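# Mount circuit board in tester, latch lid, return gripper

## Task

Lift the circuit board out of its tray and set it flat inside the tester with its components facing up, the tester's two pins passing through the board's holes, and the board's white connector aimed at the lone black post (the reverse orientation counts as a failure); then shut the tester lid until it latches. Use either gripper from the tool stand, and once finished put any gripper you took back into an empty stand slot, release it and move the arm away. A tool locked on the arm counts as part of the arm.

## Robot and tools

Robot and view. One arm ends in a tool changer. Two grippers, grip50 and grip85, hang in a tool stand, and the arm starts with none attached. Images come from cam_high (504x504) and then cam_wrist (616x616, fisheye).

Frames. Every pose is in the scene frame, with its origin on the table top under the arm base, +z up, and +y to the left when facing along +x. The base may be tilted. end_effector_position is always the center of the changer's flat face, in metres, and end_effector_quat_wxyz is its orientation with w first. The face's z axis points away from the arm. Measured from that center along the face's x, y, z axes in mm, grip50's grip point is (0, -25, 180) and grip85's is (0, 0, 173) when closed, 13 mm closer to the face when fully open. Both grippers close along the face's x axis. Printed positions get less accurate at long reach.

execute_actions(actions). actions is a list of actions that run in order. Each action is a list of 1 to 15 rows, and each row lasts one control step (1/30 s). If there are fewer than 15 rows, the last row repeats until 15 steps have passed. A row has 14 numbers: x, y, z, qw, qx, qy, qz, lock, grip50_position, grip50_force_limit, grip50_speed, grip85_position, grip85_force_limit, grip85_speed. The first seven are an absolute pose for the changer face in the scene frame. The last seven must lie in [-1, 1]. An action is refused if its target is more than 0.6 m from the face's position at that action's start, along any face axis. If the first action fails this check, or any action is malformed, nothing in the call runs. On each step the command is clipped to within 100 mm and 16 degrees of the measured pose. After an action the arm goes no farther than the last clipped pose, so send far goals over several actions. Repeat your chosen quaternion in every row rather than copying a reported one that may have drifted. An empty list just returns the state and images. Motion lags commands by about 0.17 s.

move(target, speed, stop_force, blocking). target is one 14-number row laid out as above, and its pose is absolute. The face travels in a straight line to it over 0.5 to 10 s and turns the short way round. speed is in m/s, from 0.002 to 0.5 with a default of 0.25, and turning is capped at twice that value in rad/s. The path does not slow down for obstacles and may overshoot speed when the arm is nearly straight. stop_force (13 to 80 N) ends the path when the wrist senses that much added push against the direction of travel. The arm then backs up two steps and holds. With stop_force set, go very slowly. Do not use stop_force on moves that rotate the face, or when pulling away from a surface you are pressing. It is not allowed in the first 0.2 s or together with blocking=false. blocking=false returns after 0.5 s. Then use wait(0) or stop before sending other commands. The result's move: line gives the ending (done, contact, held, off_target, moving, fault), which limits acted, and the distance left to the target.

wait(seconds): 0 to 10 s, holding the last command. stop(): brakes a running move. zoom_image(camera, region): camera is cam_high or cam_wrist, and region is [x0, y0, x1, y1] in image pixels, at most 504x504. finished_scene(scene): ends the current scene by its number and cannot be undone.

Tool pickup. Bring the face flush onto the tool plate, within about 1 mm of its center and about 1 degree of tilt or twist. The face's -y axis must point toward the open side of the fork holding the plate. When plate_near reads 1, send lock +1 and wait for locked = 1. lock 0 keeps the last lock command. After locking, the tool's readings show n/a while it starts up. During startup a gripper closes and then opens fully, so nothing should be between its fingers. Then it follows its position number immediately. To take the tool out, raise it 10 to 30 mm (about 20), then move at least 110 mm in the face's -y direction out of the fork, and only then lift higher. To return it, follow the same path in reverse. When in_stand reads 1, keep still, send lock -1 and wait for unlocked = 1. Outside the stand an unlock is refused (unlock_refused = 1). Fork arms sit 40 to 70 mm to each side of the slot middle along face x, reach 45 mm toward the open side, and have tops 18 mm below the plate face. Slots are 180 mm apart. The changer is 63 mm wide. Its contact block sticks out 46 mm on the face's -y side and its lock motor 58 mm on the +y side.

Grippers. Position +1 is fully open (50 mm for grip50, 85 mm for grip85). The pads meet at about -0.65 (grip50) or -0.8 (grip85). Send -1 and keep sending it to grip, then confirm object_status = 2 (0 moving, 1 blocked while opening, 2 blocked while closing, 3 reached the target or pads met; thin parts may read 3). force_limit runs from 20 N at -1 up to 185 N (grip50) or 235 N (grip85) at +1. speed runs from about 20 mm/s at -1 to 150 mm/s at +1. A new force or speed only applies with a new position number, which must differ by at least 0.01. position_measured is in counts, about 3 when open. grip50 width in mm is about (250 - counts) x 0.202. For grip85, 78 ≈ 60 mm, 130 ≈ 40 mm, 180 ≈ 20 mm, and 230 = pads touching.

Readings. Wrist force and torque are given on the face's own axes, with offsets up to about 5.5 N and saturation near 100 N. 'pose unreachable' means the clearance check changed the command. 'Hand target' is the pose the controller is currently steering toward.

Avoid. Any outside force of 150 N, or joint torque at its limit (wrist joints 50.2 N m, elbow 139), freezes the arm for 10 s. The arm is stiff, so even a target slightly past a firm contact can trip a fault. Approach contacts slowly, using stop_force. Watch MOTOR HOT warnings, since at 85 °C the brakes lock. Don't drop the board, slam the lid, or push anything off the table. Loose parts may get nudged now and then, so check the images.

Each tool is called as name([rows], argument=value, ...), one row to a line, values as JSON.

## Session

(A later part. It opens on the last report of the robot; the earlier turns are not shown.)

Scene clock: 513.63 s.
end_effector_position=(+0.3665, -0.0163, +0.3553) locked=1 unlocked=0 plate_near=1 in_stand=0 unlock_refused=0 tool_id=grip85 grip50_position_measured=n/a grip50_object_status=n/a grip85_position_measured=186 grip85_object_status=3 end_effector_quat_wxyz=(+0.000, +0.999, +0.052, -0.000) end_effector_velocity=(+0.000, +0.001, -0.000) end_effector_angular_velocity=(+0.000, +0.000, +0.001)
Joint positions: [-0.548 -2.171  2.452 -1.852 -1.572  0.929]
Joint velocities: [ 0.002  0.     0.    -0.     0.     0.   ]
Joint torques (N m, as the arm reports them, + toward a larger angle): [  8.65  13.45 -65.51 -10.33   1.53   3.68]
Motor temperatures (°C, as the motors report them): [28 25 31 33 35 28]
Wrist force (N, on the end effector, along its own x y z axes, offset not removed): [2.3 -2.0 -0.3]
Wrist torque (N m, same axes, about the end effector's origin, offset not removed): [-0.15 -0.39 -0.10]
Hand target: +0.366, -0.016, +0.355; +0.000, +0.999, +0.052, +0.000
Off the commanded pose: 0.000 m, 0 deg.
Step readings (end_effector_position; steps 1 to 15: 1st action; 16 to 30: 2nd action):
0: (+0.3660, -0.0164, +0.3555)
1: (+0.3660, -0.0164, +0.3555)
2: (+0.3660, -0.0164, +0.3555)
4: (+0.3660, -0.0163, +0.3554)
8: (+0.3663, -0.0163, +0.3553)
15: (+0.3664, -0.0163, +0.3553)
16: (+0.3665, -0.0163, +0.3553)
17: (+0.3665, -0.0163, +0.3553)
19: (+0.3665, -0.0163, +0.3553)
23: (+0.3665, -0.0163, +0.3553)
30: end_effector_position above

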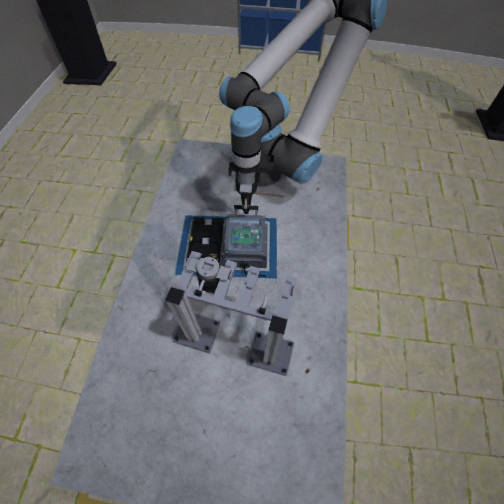

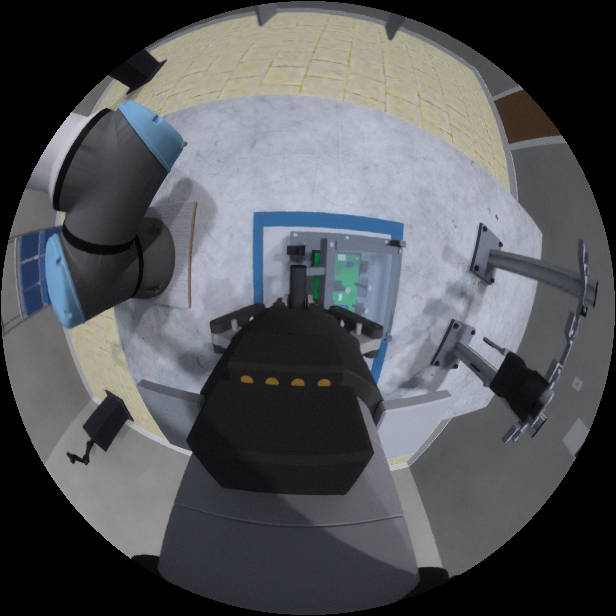

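move(target=[0.3665,-0.0163,0.385,0,0.9986,0.0523,0,1,0,0,0,-0.3,-1,0], speed=0.06)

move(target=[0.3655,-0.0163,0.380,0,0.9986,0.0523,0,1,0,0,0,-1,-1,0.5], speed=0.01)

move(target=[0.355,-0.0175,0.335,0,0.9986,0.0523,0,1,0,0,0,-1,-1,0.5], speed=0.015, stop_force=25)

zoom_image(camera="cam_wrist", region=[230,200,430,400])

Scene clock: 525.80 s.
end_effector_position=(+0.3665, -0.0163, +0.3847) locked=1 unlocked=0 plate_near=1 in_stand=0 unlock_refused=0 tool_id=grip85 grip50_position_measured=n/a grip50_object_status=n/a grip85_position_measured=167 grip85_object_status=3 end_effector_quat_wxyz=(+0.000, +0.999, +0.052, +0.000) end_effector_velocity=(-0.000, +0.001, +0.003) end_effector_angular_velocity=(-0.000, -0.000, -0.000)
Joint positions: [-0.548 -2.189  2.406 -1.788 -1.572  0.929]
Joint velocities: [ 0.001 -0.002 -0.004  0.006  0.     0.002]
Joint torques (N m, as the arm reports them, + toward a larger angle): [ -7.1  -20.78 -66.53  -3.01   0.53  -0.14]
Motor temperatures (°C, as the motors report them): [28 25 31 33 35 28]
Wrist force (N, on the end effector, along its own x y z axes, offset not removed): [1.4 1.2 -2.7]
Wrist torque (N m, same axes, about the end effector's origin, offset not removed): [0.14 -0.26 -0.15]
Hand target: +0.367, -0.016, +0.385; +0.000, +0.999, +0.052, +0.000
Off the commanded pose: 0.000 m, 0 deg.
move: done

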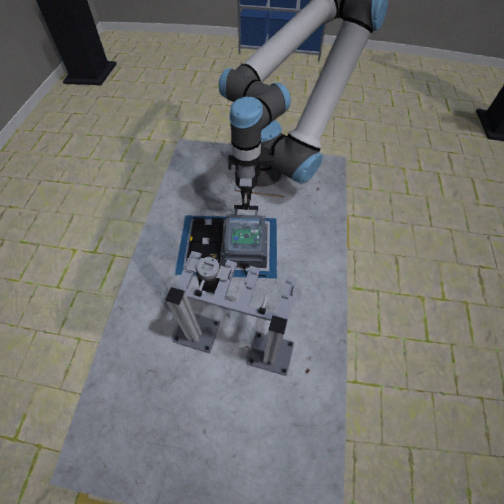

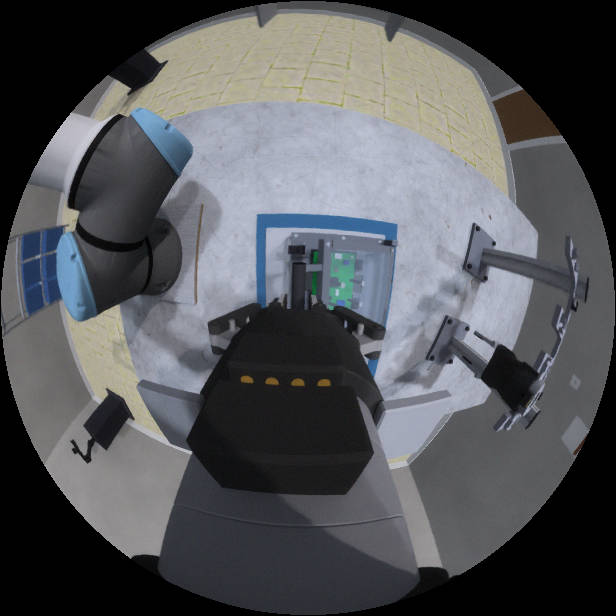

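Scene clock: 526.50 s.
end_effector_position=(+0.3656, -0.0163, +0.3803) locked=1 unlocked=0 plate_near=1 in_stand=0 unlock_refused=0 tool_id=grip85 grip50_position_measured=n/a grip50_object_status=n/a grip85_position_measured=231 grip85_object_status=3 end_effector_quat_wxyz=(-0.000, +0.999, +0.052, -0.000) end_effector_velocity=(-0.001, -0.001, -0.003) end_effector_angular_velocity=(+0.001, +0.001, -0.002)
Joint positions: [-0.55  -2.189  2.414 -1.796 -1.572  0.927]
Joint velocities: [-0.002  0.     0.004 -0.004  0.    -0.   ]
Joint torques (N m, as the arm reports them, + toward a larger angle): [-15.75 -22.9  -47.15 -11.14   0.19  -3.24]
Motor temperatures (°C, as the motors report them): [28 25 31 33 35 28]
Wrist force (N, on the end effector, along its own x y z axes, offset not removed): [-3.8 -1.5 -4.5]
Wrist torque (N m, same axes, about the end effector's origin, offset not removed): [-0.03 -0.58 -0.14]
Hand target: +0.365, -0.016, +0.380; -0.000, +0.999, +0.052, -0.000
Off the commanded pose: 0.000 m, 0 deg.
move: done

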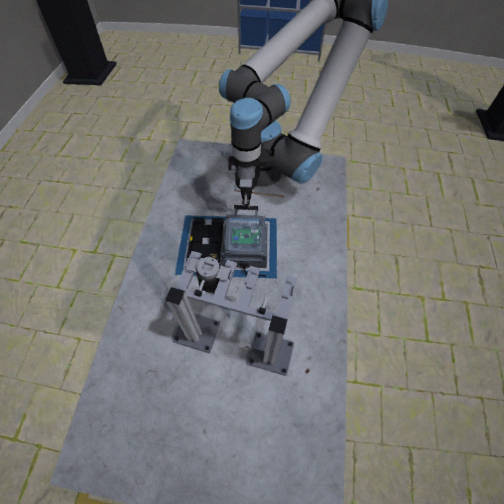

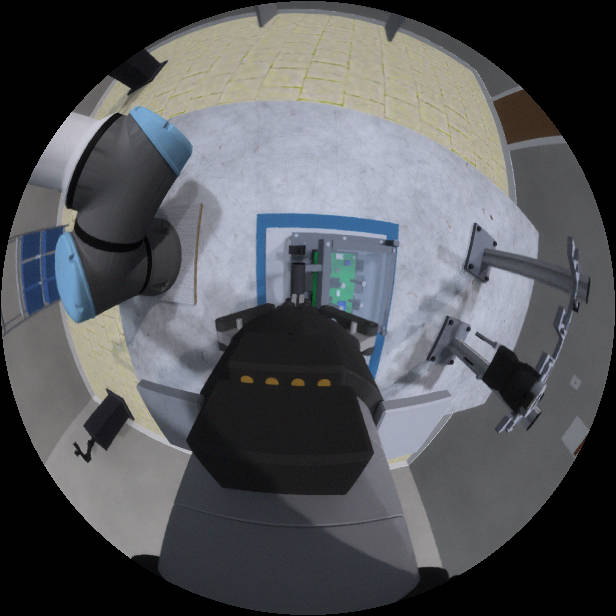

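Scene clock: 529.87 s.
end_effector_position=(+0.3551, -0.0175, +0.3353) locked=1 unlocked=0 plate_near=1 in_stand=0 unlock_refused=0 tool_id=grip85 grip50_position_measured=n/a grip50_object_status=n/a grip85_position_measured=231 grip85_object_status=3 end_effector_quat_wxyz=(-0.000, +0.999, +0.052, -0.000) end_effector_velocity=(-0.000, +0.000, -0.003) end_effector_angular_velocity=(-0.000, -0.000, -0.000)
Joint positions: [-0.57  -2.188  2.495 -1.878 -1.572  0.907]
Joint velocities: [-0.001  0.001  0.005 -0.006  0.    -0.   ]
Joint torques (N m, as the arm reports them, + toward a larger angle): [ -9.64  14.51 -46.93 -11.18   1.35  -3.45]
Motor temperatures (°C, as the motors report them): [28 25 31 33 35 28]
Wrist force (N, on the end effector, along its own x y z axes, offset not removed): [0.2 -1.0 -3.1]
Wrist torque (N m, same axes, about the end effector's origin, offset not removed): [-0.05 -0.37 -0.15]
Hand target: +0.355, -0.017, +0.335; -0.000, +0.999, +0.052, -0.000
Off the commanded pose: 0.000 m, 0 deg.
move: done

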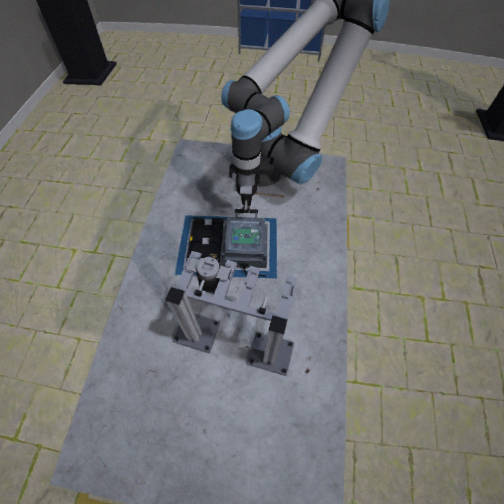

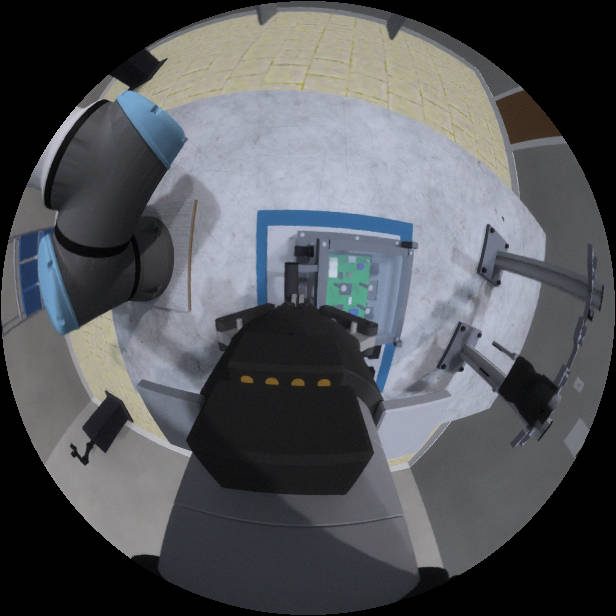

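Region (230, 200, 430, 400) of cam_wrist's 616x616 image, scaled by 2.520, with more detail than that image has.

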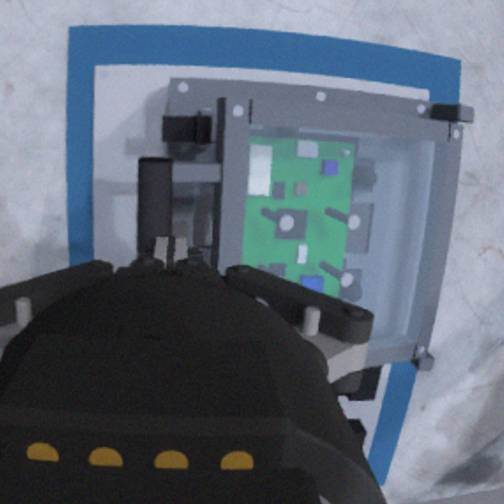

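move(target=[0.3475,-0.0183,0.338,0,0.9986,0.0523,0,1,0,0,0,-1,-1,0.5], speed=0.015)

move(target=[0.344,-0.0187,0.30,0,0.9986,0.0523,0,1,0,0,0,-1,-1,0.5], speed=0.012, stop_force=25)

zoom_image(camera="cam_wrist", region=[230,200,430,400])

Scene clock: 536.17 s.
end_effector_position=(+0.3478, -0.0182, +0.3379) locked=1 unlocked=0 plate_near=1 in_stand=0 unlock_refused=0 tool_id=grip85 grip50_position_measured=n/a grip50_object_status=n/a grip85_position_measured=231 grip85_object_status=3 end_effector_quat_wxyz=(-0.000, +0.999, +0.052, +0.000) end_effector_velocity=(-0.002, -0.000, +0.001) end_effector_angular_velocity=(+0.000, -0.000, +0.001)
Joint positions: [-0.585 -2.212  2.498 -1.858 -1.572  0.892]
Joint velocities: [-0.006 -0.008  0.001  0.008  0.    -0.007]
Joint torques (N m, as the arm reports them, + toward a larger angle): [ -8.39 -14.85 -50.52  -3.4   -0.67  -3.62]
Motor temperatures (°C, as the motors report them): [28 25 31 33 35 28]
Wrist force (N, on the end effector, along its own x y z axes, offset not removed): [-1.9 0.8 -2.6]
Wrist torque (N m, same axes, about the end effector's origin, offset not removed): [0.15 -0.07 -0.14]
Hand target: +0.348, -0.018, +0.338; -0.000, +0.999, +0.052, +0.000
Off the commanded pose: 0.000 m, 0 deg.
move: done

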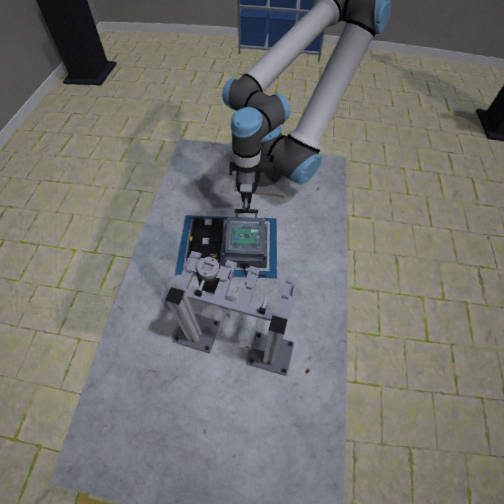

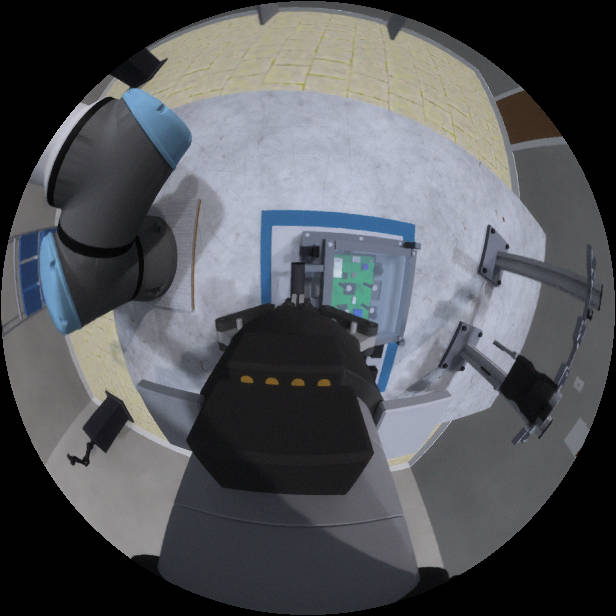

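Scene clock: 539.57 s.
end_effector_position=(+0.3440, -0.0187, +0.3004) locked=1 unlocked=0 plate_near=1 in_stand=0 unlock_refused=0 tool_id=grip85 grip50_position_measured=n/a grip50_object_status=n/a grip85_position_measured=231 grip85_object_status=3 end_effector_quat_wxyz=(-0.000, +0.999, +0.052, -0.000) end_effector_velocity=(-0.000, +0.001, -0.003) end_effector_angular_velocity=(-0.000, +0.000, +0.001)
Joint positions: [-0.593 -2.189  2.56  -1.942 -1.572  0.883]
Joint velocities: [ 0.001  0.003  0.005 -0.007 -0.    -0.   ]
Joint torques (N m, as the arm reports them, + toward a larger angle): [ -8.11  15.03 -46.6  -11.1   -2.28  -2.92]
Motor temperatures (°C, as the motors report them): [28 25 31 33 35 28]
Wrist force (N, on the end effector, along its own x y z axes, offset not removed): [-0.6 -2.4 -3.7]
Wrist torque (N m, same axes, about the end effector's origin, offset not removed): [-0.10 -0.28 -0.05]
Hand target: +0.344, -0.019, +0.300; -0.000, +0.999, +0.052, -0.000
Off the commanded pose: 0.000 m, 0 deg.
move: done

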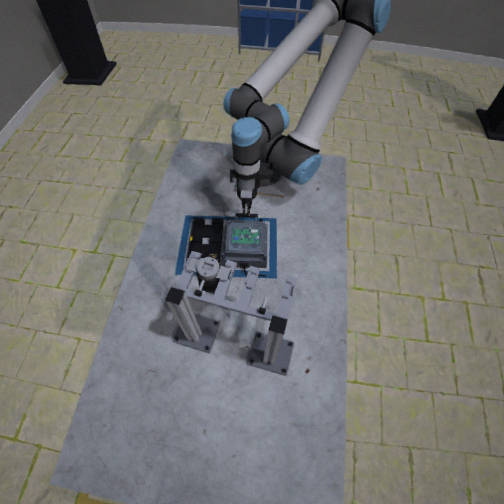

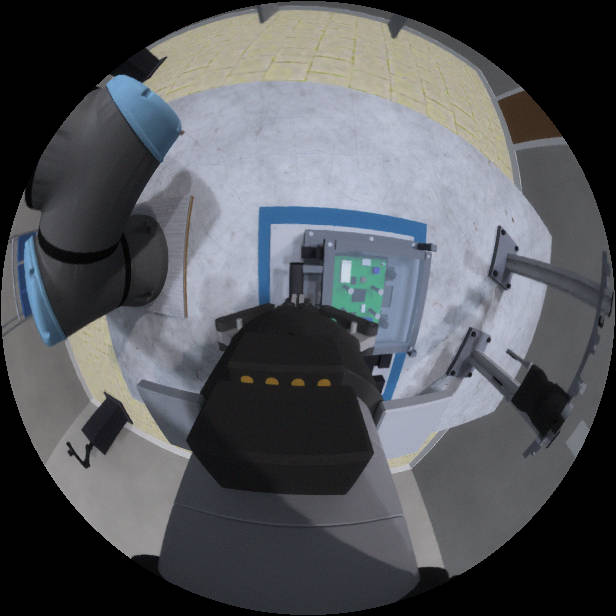

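Region (230, 200, 430, 400) of cam_wrist's 616x616 image, scaled by 2.520, with more detail than that image has.

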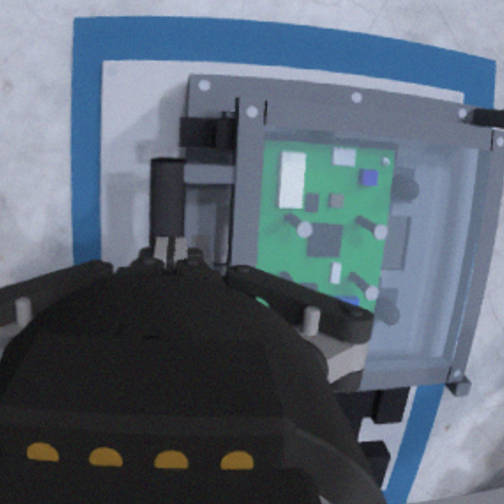

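move(target=[0.343,-0.0188,0.27,0,0.9986,0.0523,0,1,0,0,0,-1,-1,0.5], speed=0.006, stop_force=25)

zoom_image(camera="cam_wrist", region=[230,200,430,400])

Scene clock: 544.80 s.
end_effector_position=(+0.3436, -0.0187, +0.2894) locked=1 unlocked=0 plate_near=1 in_stand=0 unlock_refused=0 tool_id=grip85 grip50_position_measured=n/a grip50_object_status=n/a grip85_position_measured=231 grip85_object_status=3 end_effector_quat_wxyz=(-0.000, +0.999, +0.052, -0.000) end_effector_velocity=(+0.000, -0.000, +0.002) end_effector_angular_velocity=(+0.000, +0.001, +0.000)
Joint positions: [-0.594 -2.178  2.577 -1.97  -1.572  0.883]
Joint velocities: [-0.    -0.002 -0.003  0.006 -0.    -0.   ]
Joint torques (N m, as the arm reports them, + toward a larger angle): [ -8.57  -7.89 -44.08   0.96  -0.3   -2.66]
Motor temperatures (°C, as the motors report them): [28 25 31 33 35 28]
Wrist force (N, on the end effector, along its own x y z axes, offset not removed): [0.8 0.4 -26.2]
Wrist torque (N m, same axes, about the end effector's origin, offset not removed): [-0.42 0.35 -0.06]
Hand target: +0.344, -0.019, +0.290; +0.000, +0.999, +0.052, +0.000
Off the commanded pose: 0.019 m, 0 deg.
move: contact

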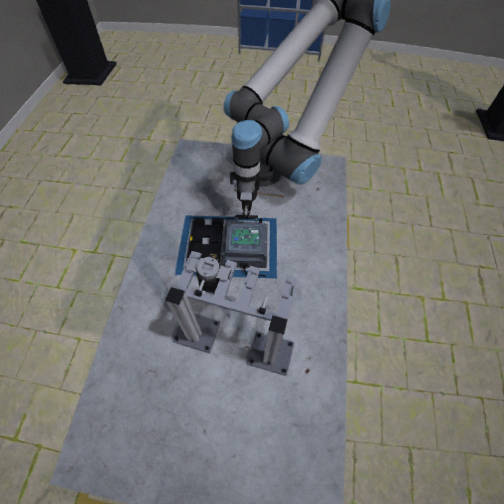

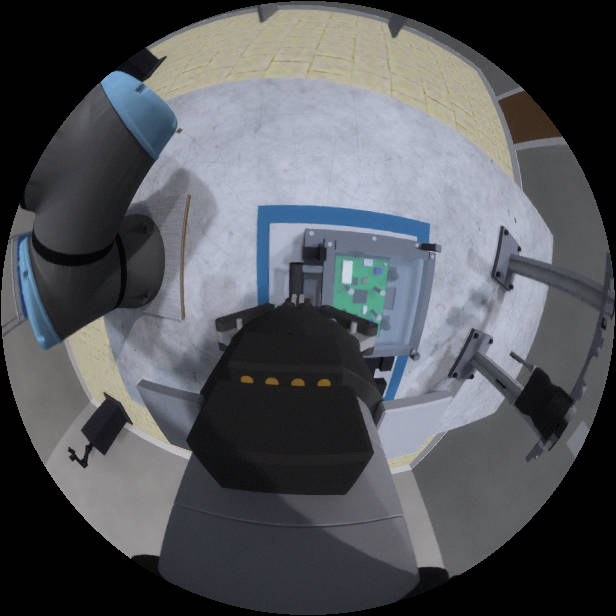

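Region (230, 200, 430, 400) of cam_wrist's 616x616 image, scaled by 2.520, with more detail than that image has.

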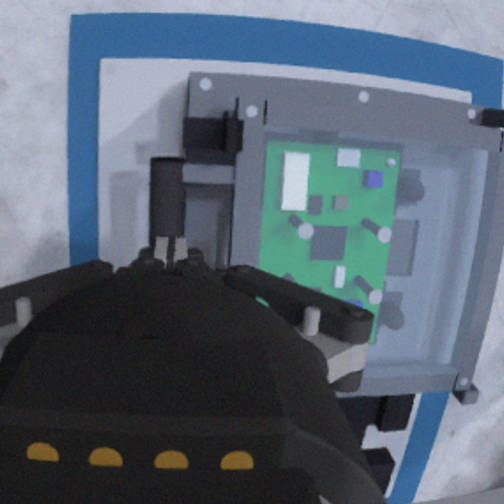

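move(target=[0.3435,-0.0187,0.284,0,0.9986,0.0523,0,1,0,0,0,-1,-1,0.5], speed=0.002, stop_force=20)

zoom_image(camera="cam_wrist", region=[270,210,370,310])

Scene clock: 548.13 s.
end_effector_position=(+0.3437, -0.0187, +0.2891) locked=1 unlocked=0 plate_near=1 in_stand=0 unlock_refused=0 tool_id=grip85 grip50_position_measured=n/a grip50_object_status=n/a grip85_position_measured=231 grip85_object_status=3 end_effector_quat_wxyz=(+0.000, +0.999, +0.052, +0.000) end_effector_velocity=(-0.001, +0.001, -0.000) end_effector_angular_velocity=(+0.001, +0.001, +0.002)
Joint positions: [-0.594 -2.178  2.578 -1.971 -1.572  0.883]
Joint velocities: [ 0.001 -0.001  0.     0.002 -0.    -0.001]
Joint torques (N m, as the arm reports them, + toward a larger angle): [  6.52   5.26 -33.73   0.55   0.23   2.78]
Motor temperatures (°C, as the motors report them): [28 25 31 33 35 28]
Wrist force (N, on the end effector, along its own x y z axes, offset not removed): [-4.2 -7.1 -51.8]
Wrist torque (N m, same axes, about the end effector's origin, offset not removed): [0.44 -1.57 -0.05]
Hand target: +0.344, -0.019, +0.289; +0.000, +0.999, +0.052, +0.000
Off the commanded pose: 0.005 m, 0 deg.
move: contact

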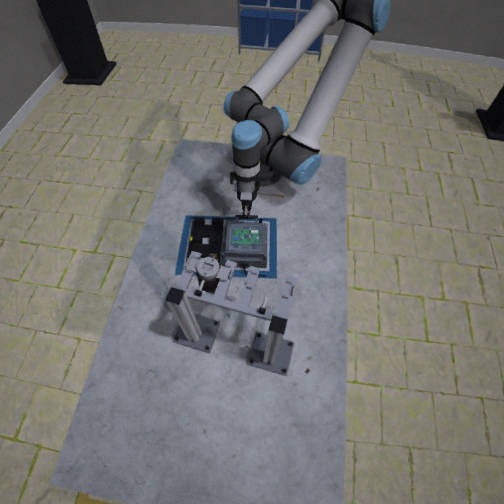

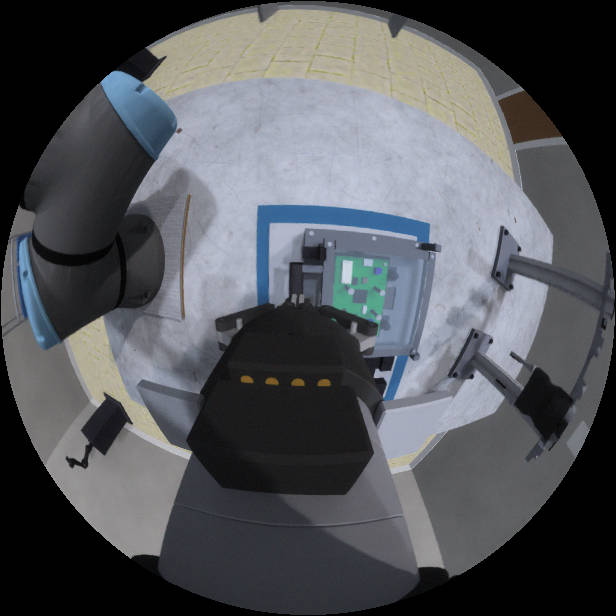

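Region (270, 210, 370, 310) of cam_wrist's 616x616 image, scaled by 5.040, with more detail than that image has.

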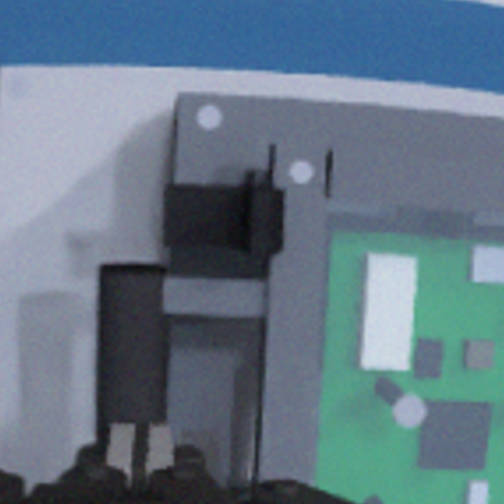

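move(target=[0.3435,-0.0187,0.31,0,0.9986,0.0523,0,1,0,0,0,-1,-1,0.5], speed=0.03)

zoom_image(camera="cam_wrist", region=[270,210,370,310])

zoom_image(camera="cam_high", region=[200,190,290,280])

Scene clock: 554.73 s.
end_effector_position=(+0.3435, -0.0187, +0.3097) locked=1 unlocked=0 plate_near=1 in_stand=0 unlock_refused=0 tool_id=grip85 grip50_position_measured=n/a grip50_object_status=n/a grip85_position_measured=231 grip85_object_status=3 end_effector_quat_wxyz=(+0.000, +0.999, +0.052, +0.000) end_effector_velocity=(-0.000, -0.000, +0.002) end_effector_angular_velocity=(+0.000, -0.000, -0.001)
Joint positions: [-0.594 -2.2    2.546 -1.917 -1.572  0.883]
Joint velocities: [-0.001 -0.002 -0.003  0.006  0.     0.   ]
Joint torques (N m, as the arm reports them, + toward a larger angle): [ -7.98 -25.21 -65.23  -2.31  -0.95  -0.11]
Motor temperatures (°C, as the motors report them): [28 25 31 33 35 28]
Wrist force (N, on the end effector, along its own x y z axes, offset not removed): [1.2 1.6 -2.4]
Wrist torque (N m, same axes, about the end effector's origin, offset not removed): [0.14 -0.44 -0.14]
Hand target: +0.344, -0.019, +0.310; +0.000, +0.999, +0.052, +0.000
Off the commanded pose: 0.000 m, 0 deg.
move: done

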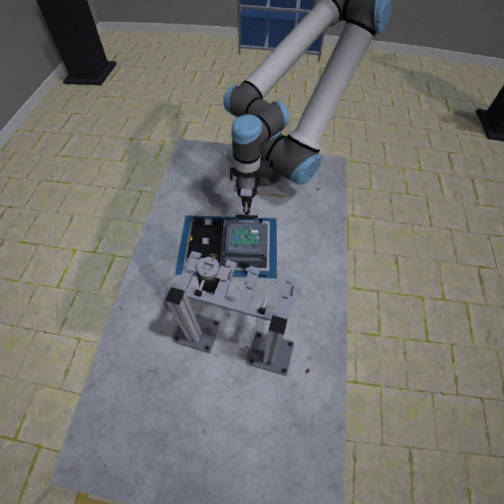

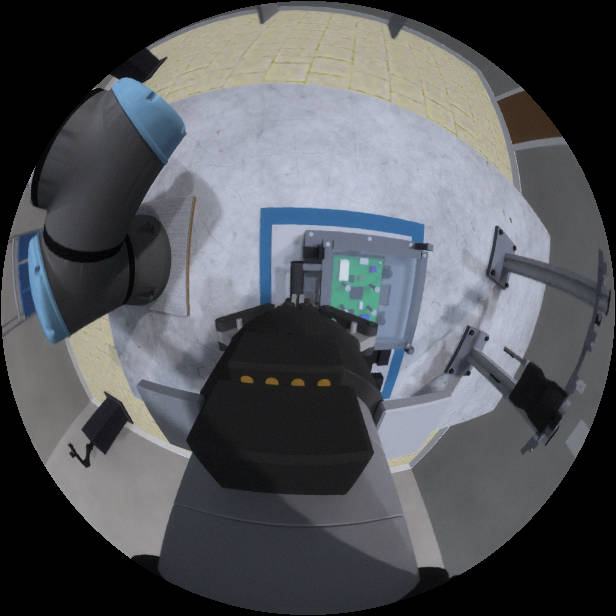

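Region (270, 210, 370, 310) of cam_wrist's 616x616 image, scaled by 5.040, with more detail than that image has.

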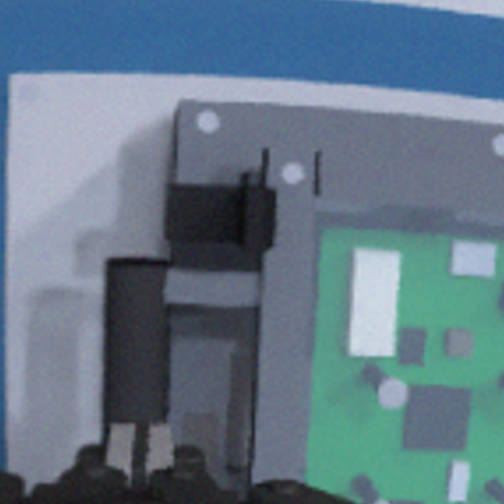

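Region (200, 190, 290, 280) of cam_high's 504x504 image, scaled by 5.600, with more detail than that image has.

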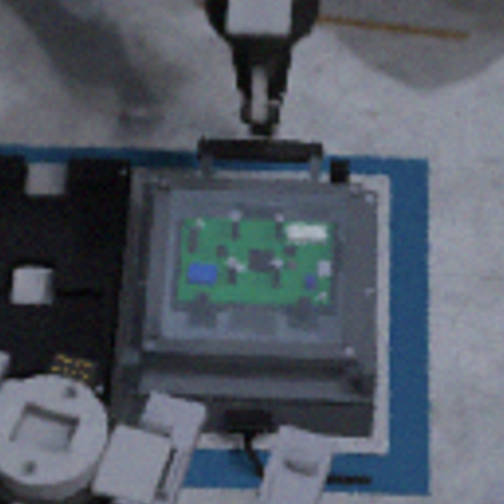

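move(target=[0.640,0.1268,0.381,0,0.7524,0.6587,0,1,0,0,0,1,-1,0.5], speed=0.3)

move(target=[0.7600,0.1108,0.381,0,0.7524,0.6587,0,1,0,0,0,1,-1,0.5], speed=0.08, stop_force=30)

Scene clock: 561.47 s.
end_effector_position=(+0.6397, +0.1261, +0.3812) locked=1 unlocked=0 plate_near=1 in_stand=0 unlock_refused=0 tool_id=grip85 grip50_position_measured=n/a grip50_object_status=n/a grip85_position_measured=3 grip85_object_status=3 end_effector_quat_wxyz=(+0.000, +0.753, +0.658, -0.000) end_effector_velocity=(+0.002, +0.002, +0.000) end_effector_angular_velocity=(+0.001, +0.001, +0.010)
Joint positions: [-0.085 -1.587  2.02  -2.004 -1.573  0.059]
Joint velocities: [ 0.003  0.003 -0.004  0.001  0.001 -0.007]
Joint torques (N m, as the arm reports them, + toward a larger angle): [  8.74 -43.65 -61.46  -2.74   1.58  -2.45]
Motor temperatures (°C, as the motors report them): [28 25 31 33 35 28]
Wrist force (N, on the end effector, along its own x y z axes, offset not removed): [-1.1 -0.6 -1.1]
Wrist torque (N m, same axes, about the end effector's origin, offset not removed): [-0.02 -0.13 -0.06]
Hand target: +0.640, +0.126, +0.381; +0.000, +0.752, +0.659, -0.000
Off the commanded pose: 0.001 m, 0 deg.
move: done

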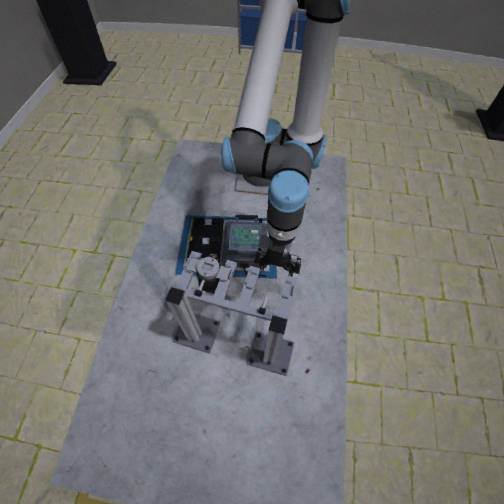

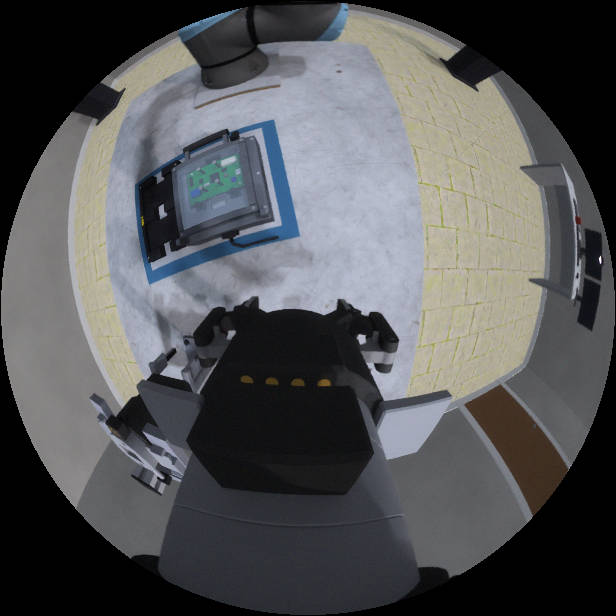

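Scene clock: 563.47 s.
end_effector_position=(+0.7597, +0.1108, +0.3811) locked=1 unlocked=0 plate_near=1 in_stand=0 unlock_refused=0 tool_id=grip85 grip50_position_measured=n/a grip50_object_status=n/a grip85_position_measured=3 grip85_object_status=3 end_effector_quat_wxyz=(-0.000, +0.752, +0.659, +0.000) end_effector_velocity=(+0.002, +0.001, -0.001) end_effector_angular_velocity=(+0.000, +0.001, +0.001)
Joint positions: [-0.094 -1.398  1.814 -1.987 -1.572  0.049]
Joint velocities: [ 0.002  0.005 -0.004  0.001 -0.     0.001]
Joint torques (N m, as the arm reports them, + toward a larger angle): [-11.9  -59.24 -63.57  -3.43   1.59  -3.19]
Motor temperatures (°C, as the motors report them): [28 25 31 33 35 28]
Wrist force (N, on the end effector, along its own x y z axes, offset not removed): [-0.5 0.0 -0.7]
Wrist torque (N m, same axes, about the end effector's origin, offset not removed): [0.09 -0.27 -0.19]
Hand target: +0.760, +0.111, +0.381; -0.000, +0.752, +0.659, +0.000
Off the commanded pose: 0.000 m, 0 deg.
move: done

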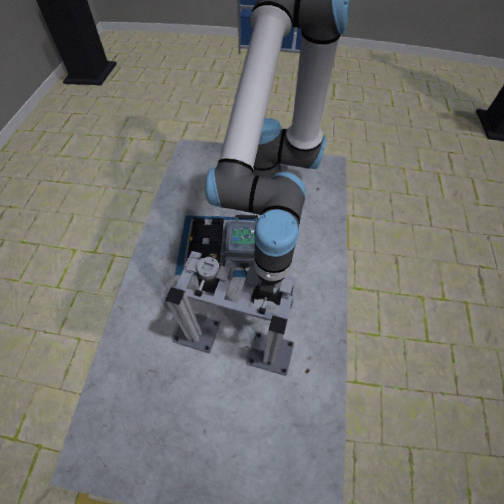

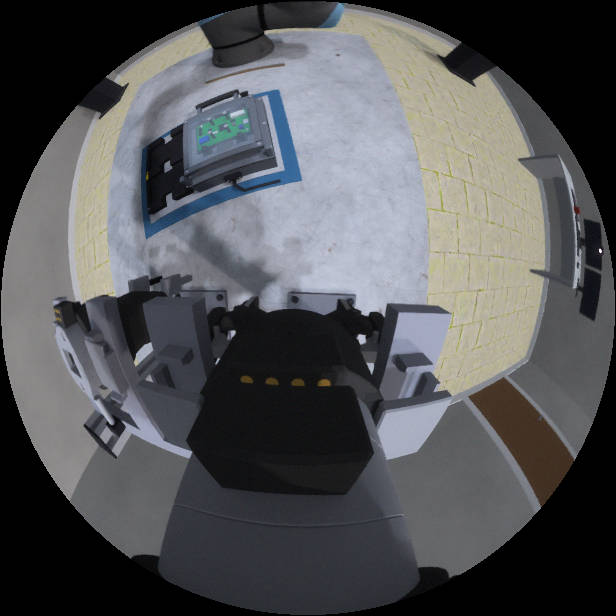

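move(target=[0.7600,0.1108,0.3608,0,0.7524,0.6587,0,1,0,0,0,1,-1,0.5], speed=0.012, stop_force=15)

Scene clock: 567.80 s.
end_effector_position=(+0.7600, +0.1108, +0.3612) locked=1 unlocked=0 plate_near=1 in_stand=1 unlock_refused=0 tool_id=grip85 grip50_position_measured=n/a grip50_object_status=n/a grip85_position_measured=3 grip85_object_status=3 end_effector_quat_wxyz=(-0.000, +0.752, +0.659, +0.000) end_effector_velocity=(+0.000, -0.000, -0.003) end_effector_angular_velocity=(+0.000, +0.000, -0.000)
Joint positions: [-0.094 -1.384  1.835 -2.022 -1.572  0.049]
Joint velocities: [-0.     0.003  0.003 -0.006  0.     0.   ]
Joint torques (N m, as the arm reports them, + toward a larger angle): [  7.86 -67.32 -46.51 -11.65   0.57   3.09]
Motor temperatures (°C, as the motors report them): [28 25 31 33 35 28]
Wrist force (N, on the end effector, along its own x y z axes, offset not removed): [0.6 1.1 -1.2]
Wrist torque (N m, same axes, about the end effector's origin, offset not removed): [0.12 -0.27 -0.08]
Hand target: +0.760, +0.111, +0.361; -0.000, +0.752, +0.659, -0.000
Off the commanded pose: 0.000 m, 0 deg.
move: done

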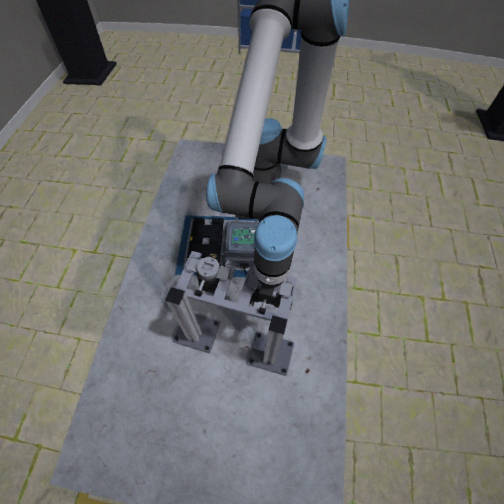

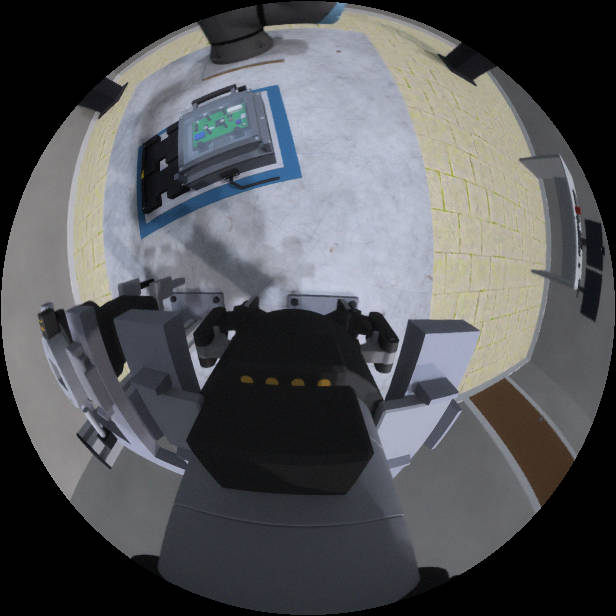

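execute_actions([
  [[0.7600,0.1108,0.3607,0,0.7524,0.6587,0,-1,0,0,0,1,-1,0.5]],
  [[0.7600,0.1108,0.3607,0,0.7524,0.6587,0,-1,0,0,0,1,-1,0.5]],
  [[0.7600,0.1108,0.3607,0,0.7524,0.6587,0,-1,0,0,0,1,-1,0.5]],
])

Scene clock: 573.50 s.
end_effector_position=(+0.7600, +0.1108, +0.3607) locked=0 unlocked=1 plate_near=1 in_stand=1 unlock_refused=0 tool_id=none grip50_position_measured=n/a grip50_object_status=n/a grip85_position_measured=n/a grip85_object_status=n/a end_effector_quat_wxyz=(+0.000, +0.752, +0.659, -0.000) end_effector_velocity=(+0.000, -0.000, +0.000) end_effector_angular_velocity=(-0.000, -0.001, -0.002)
Joint positions: [-0.094 -1.383  1.835 -2.023 -1.572  0.049]
Joint velocities: [-0.001 -0.    -0.    -0.    -0.     0.001]
Joint torques (N m, as the arm reports them, + toward a larger angle): [  4.59 -46.34 -32.54  -8.61   1.5    2.85]
Motor temperatures (°C, as the motors report them): [28 25 31 33 35 28]
Wrist force (N, on the end effector, along its own x y z axes, offset not removed): [-1.4 -1.7 -12.4]
Wrist torque (N m, same axes, about the end effector's origin, offset not removed): [0.04 -0.55 0.02]
Hand target: +0.760, +0.111, +0.361; +0.000, +0.752, +0.659, -0.000
Off the commanded pose: 0.000 m, 0 deg.
Step readings (end_effector_position; steps 1 to 15: 1st action; 16 to 30: 2nd action; 31 to 45: 3rd action):
0: (+0.7600, +0.1108, +0.3608)
1: (+0.7600, +0.1108, +0.3607)
2: (+0.7600, +0.1108, +0.3607)
4: (+0.7600, +0.1108, +0.3607)
8: (+0.7600, +0.1108, +0.3607)
15: (+0.7600, +0.1108, +0.3607)
16: (+0.7600, +0.1108, +0.3607)
17: (+0.7600, +0.1108, +0.3607)
19: (+0.7600, +0.1108, +0.3607)
23: (+0.7600, +0.1108, +0.3607)
30: (+0.7600, +0.1108, +0.3607)
31: (+0.7600, +0.1108, +0.3607)
32: (+0.7600, +0.1108, +0.3607)
34: (+0.7600, +0.1108, +0.3607)
38: (+0.7600, +0.1108, +0.3607)
45: end_effector_position above

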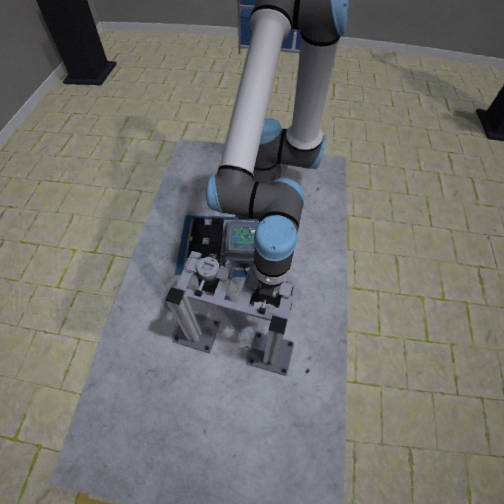

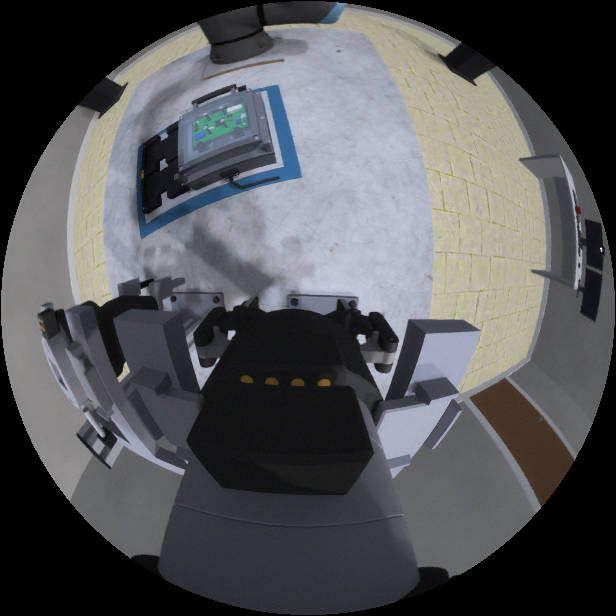

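move(target=[0.7600,0.1108,0.385,0,0.7524,0.6587,0,0,0,0,0,1,-1,0.5], speed=0.03)

move(target=[0.70,0.12,0.55,0,0.7524,0.6587,0,0,0,0,0,1,-1,0.5], speed=0.25)

Scene clock: 577.47 s.
end_effector_position=(+0.7600, +0.1108, +0.3847) locked=0 unlocked=1 plate_near=0 in_stand=0 unlock_refused=0 tool_id=none grip50_position_measured=n/a grip50_object_status=n/a grip85_position_measured=n/a grip85_object_status=n/a end_effector_quat_wxyz=(-0.000, +0.752, +0.659, +0.000) end_effector_velocity=(+0.000, +0.001, +0.002) end_effector_angular_velocity=(-0.000, -0.000, +0.001)
Joint positions: [-0.094 -1.4    1.81  -1.98  -1.572  0.049]
Joint velocities: [ 0.001 -0.001 -0.003  0.004 -0.    -0.   ]
Joint torques (N m, as the arm reports them, + toward a larger angle): [  2.78 -90.59 -55.37  -1.04  -0.29   3.82]
Motor temperatures (°C, as the motors report them): [28 25 31 33 35 28]
Wrist force (N, on the end effector, along its own x y z axes, offset not removed): [0.4 0.8 -0.1]
Wrist torque (N m, same axes, about the end effector's origin, offset not removed): [0.10 -0.35 -0.06]
Hand target: +0.760, +0.111, +0.385; +0.000, +0.752, +0.659, +0.000
Off the commanded pose: 0.000 m, 0 deg.
move: done

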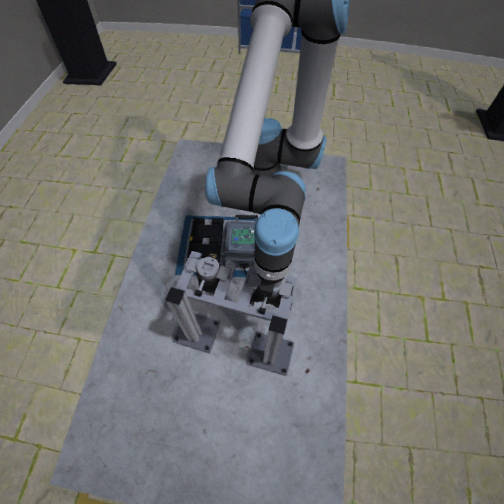

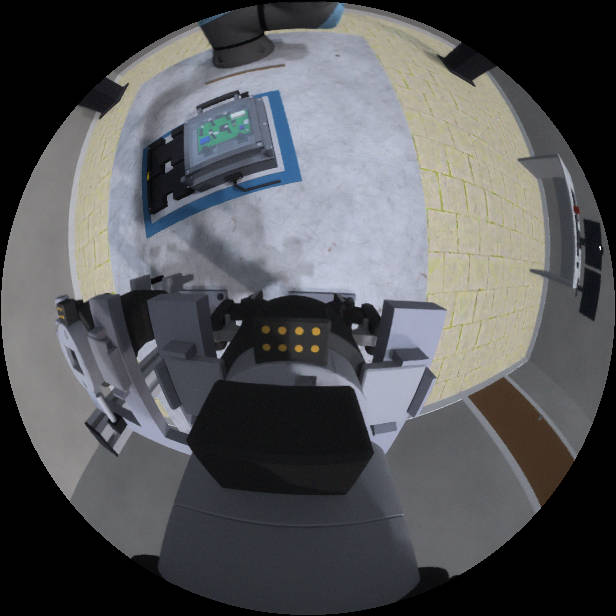

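Scene clock: 578.83 s.
end_effector_position=(+0.7002, +0.1200, +0.5496) locked=0 unlocked=1 plate_near=0 in_stand=0 unlock_refused=0 tool_id=none grip50_position_measured=n/a grip50_object_status=n/a grip85_position_measured=n/a grip85_object_status=n/a end_effector_quat_wxyz=(+0.000, +0.752, +0.659, +0.000) end_effector_velocity=(-0.001, +0.001, +0.003) end_effector_angular_velocity=(-0.000, -0.000, +0.003)
Joint positions: [-0.087 -1.567  1.693 -1.696 -1.572  0.056]
Joint velocities: [ 0.002 -0.002 -0.003  0.005 -0.    -0.001]
Joint torques (N m, as the arm reports them, + toward a larger angle): [  9.76 -78.51 -59.05  -1.95  -2.17   3.64]
Motor temperatures (°C, as the motors report them): [28 25 31 33 35 28]
Wrist force (N, on the end effector, along its own x y z axes, offset not removed): [-1.7 -1.9 -1.3]
Wrist torque (N m, same axes, about the end effector's origin, offset not removed): [-0.04 -0.14 -0.03]
Hand target: +0.700, +0.120, +0.550; +0.000, +0.752, +0.659, -0.000
Off the commanded pose: 0.000 m, 0 deg.
move: done

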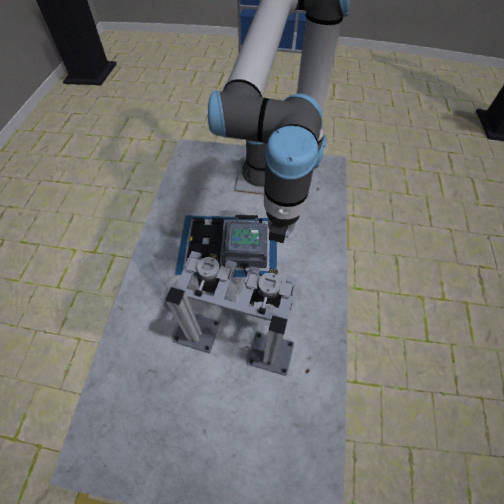

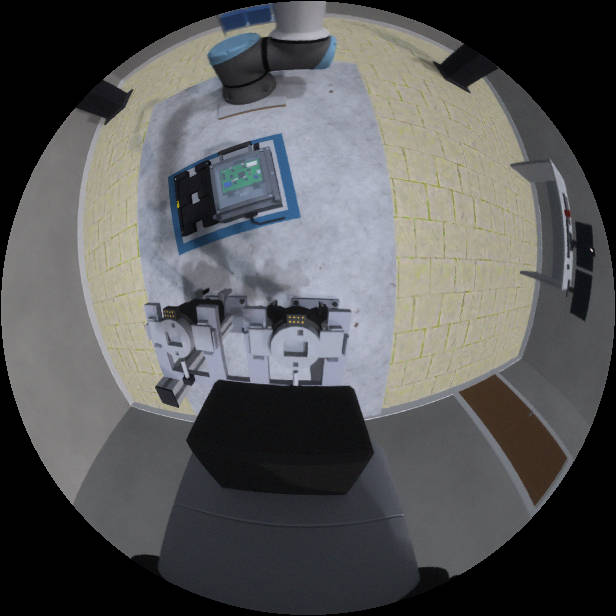

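finished_scene(scene=1)

The scene is finished: the task was done.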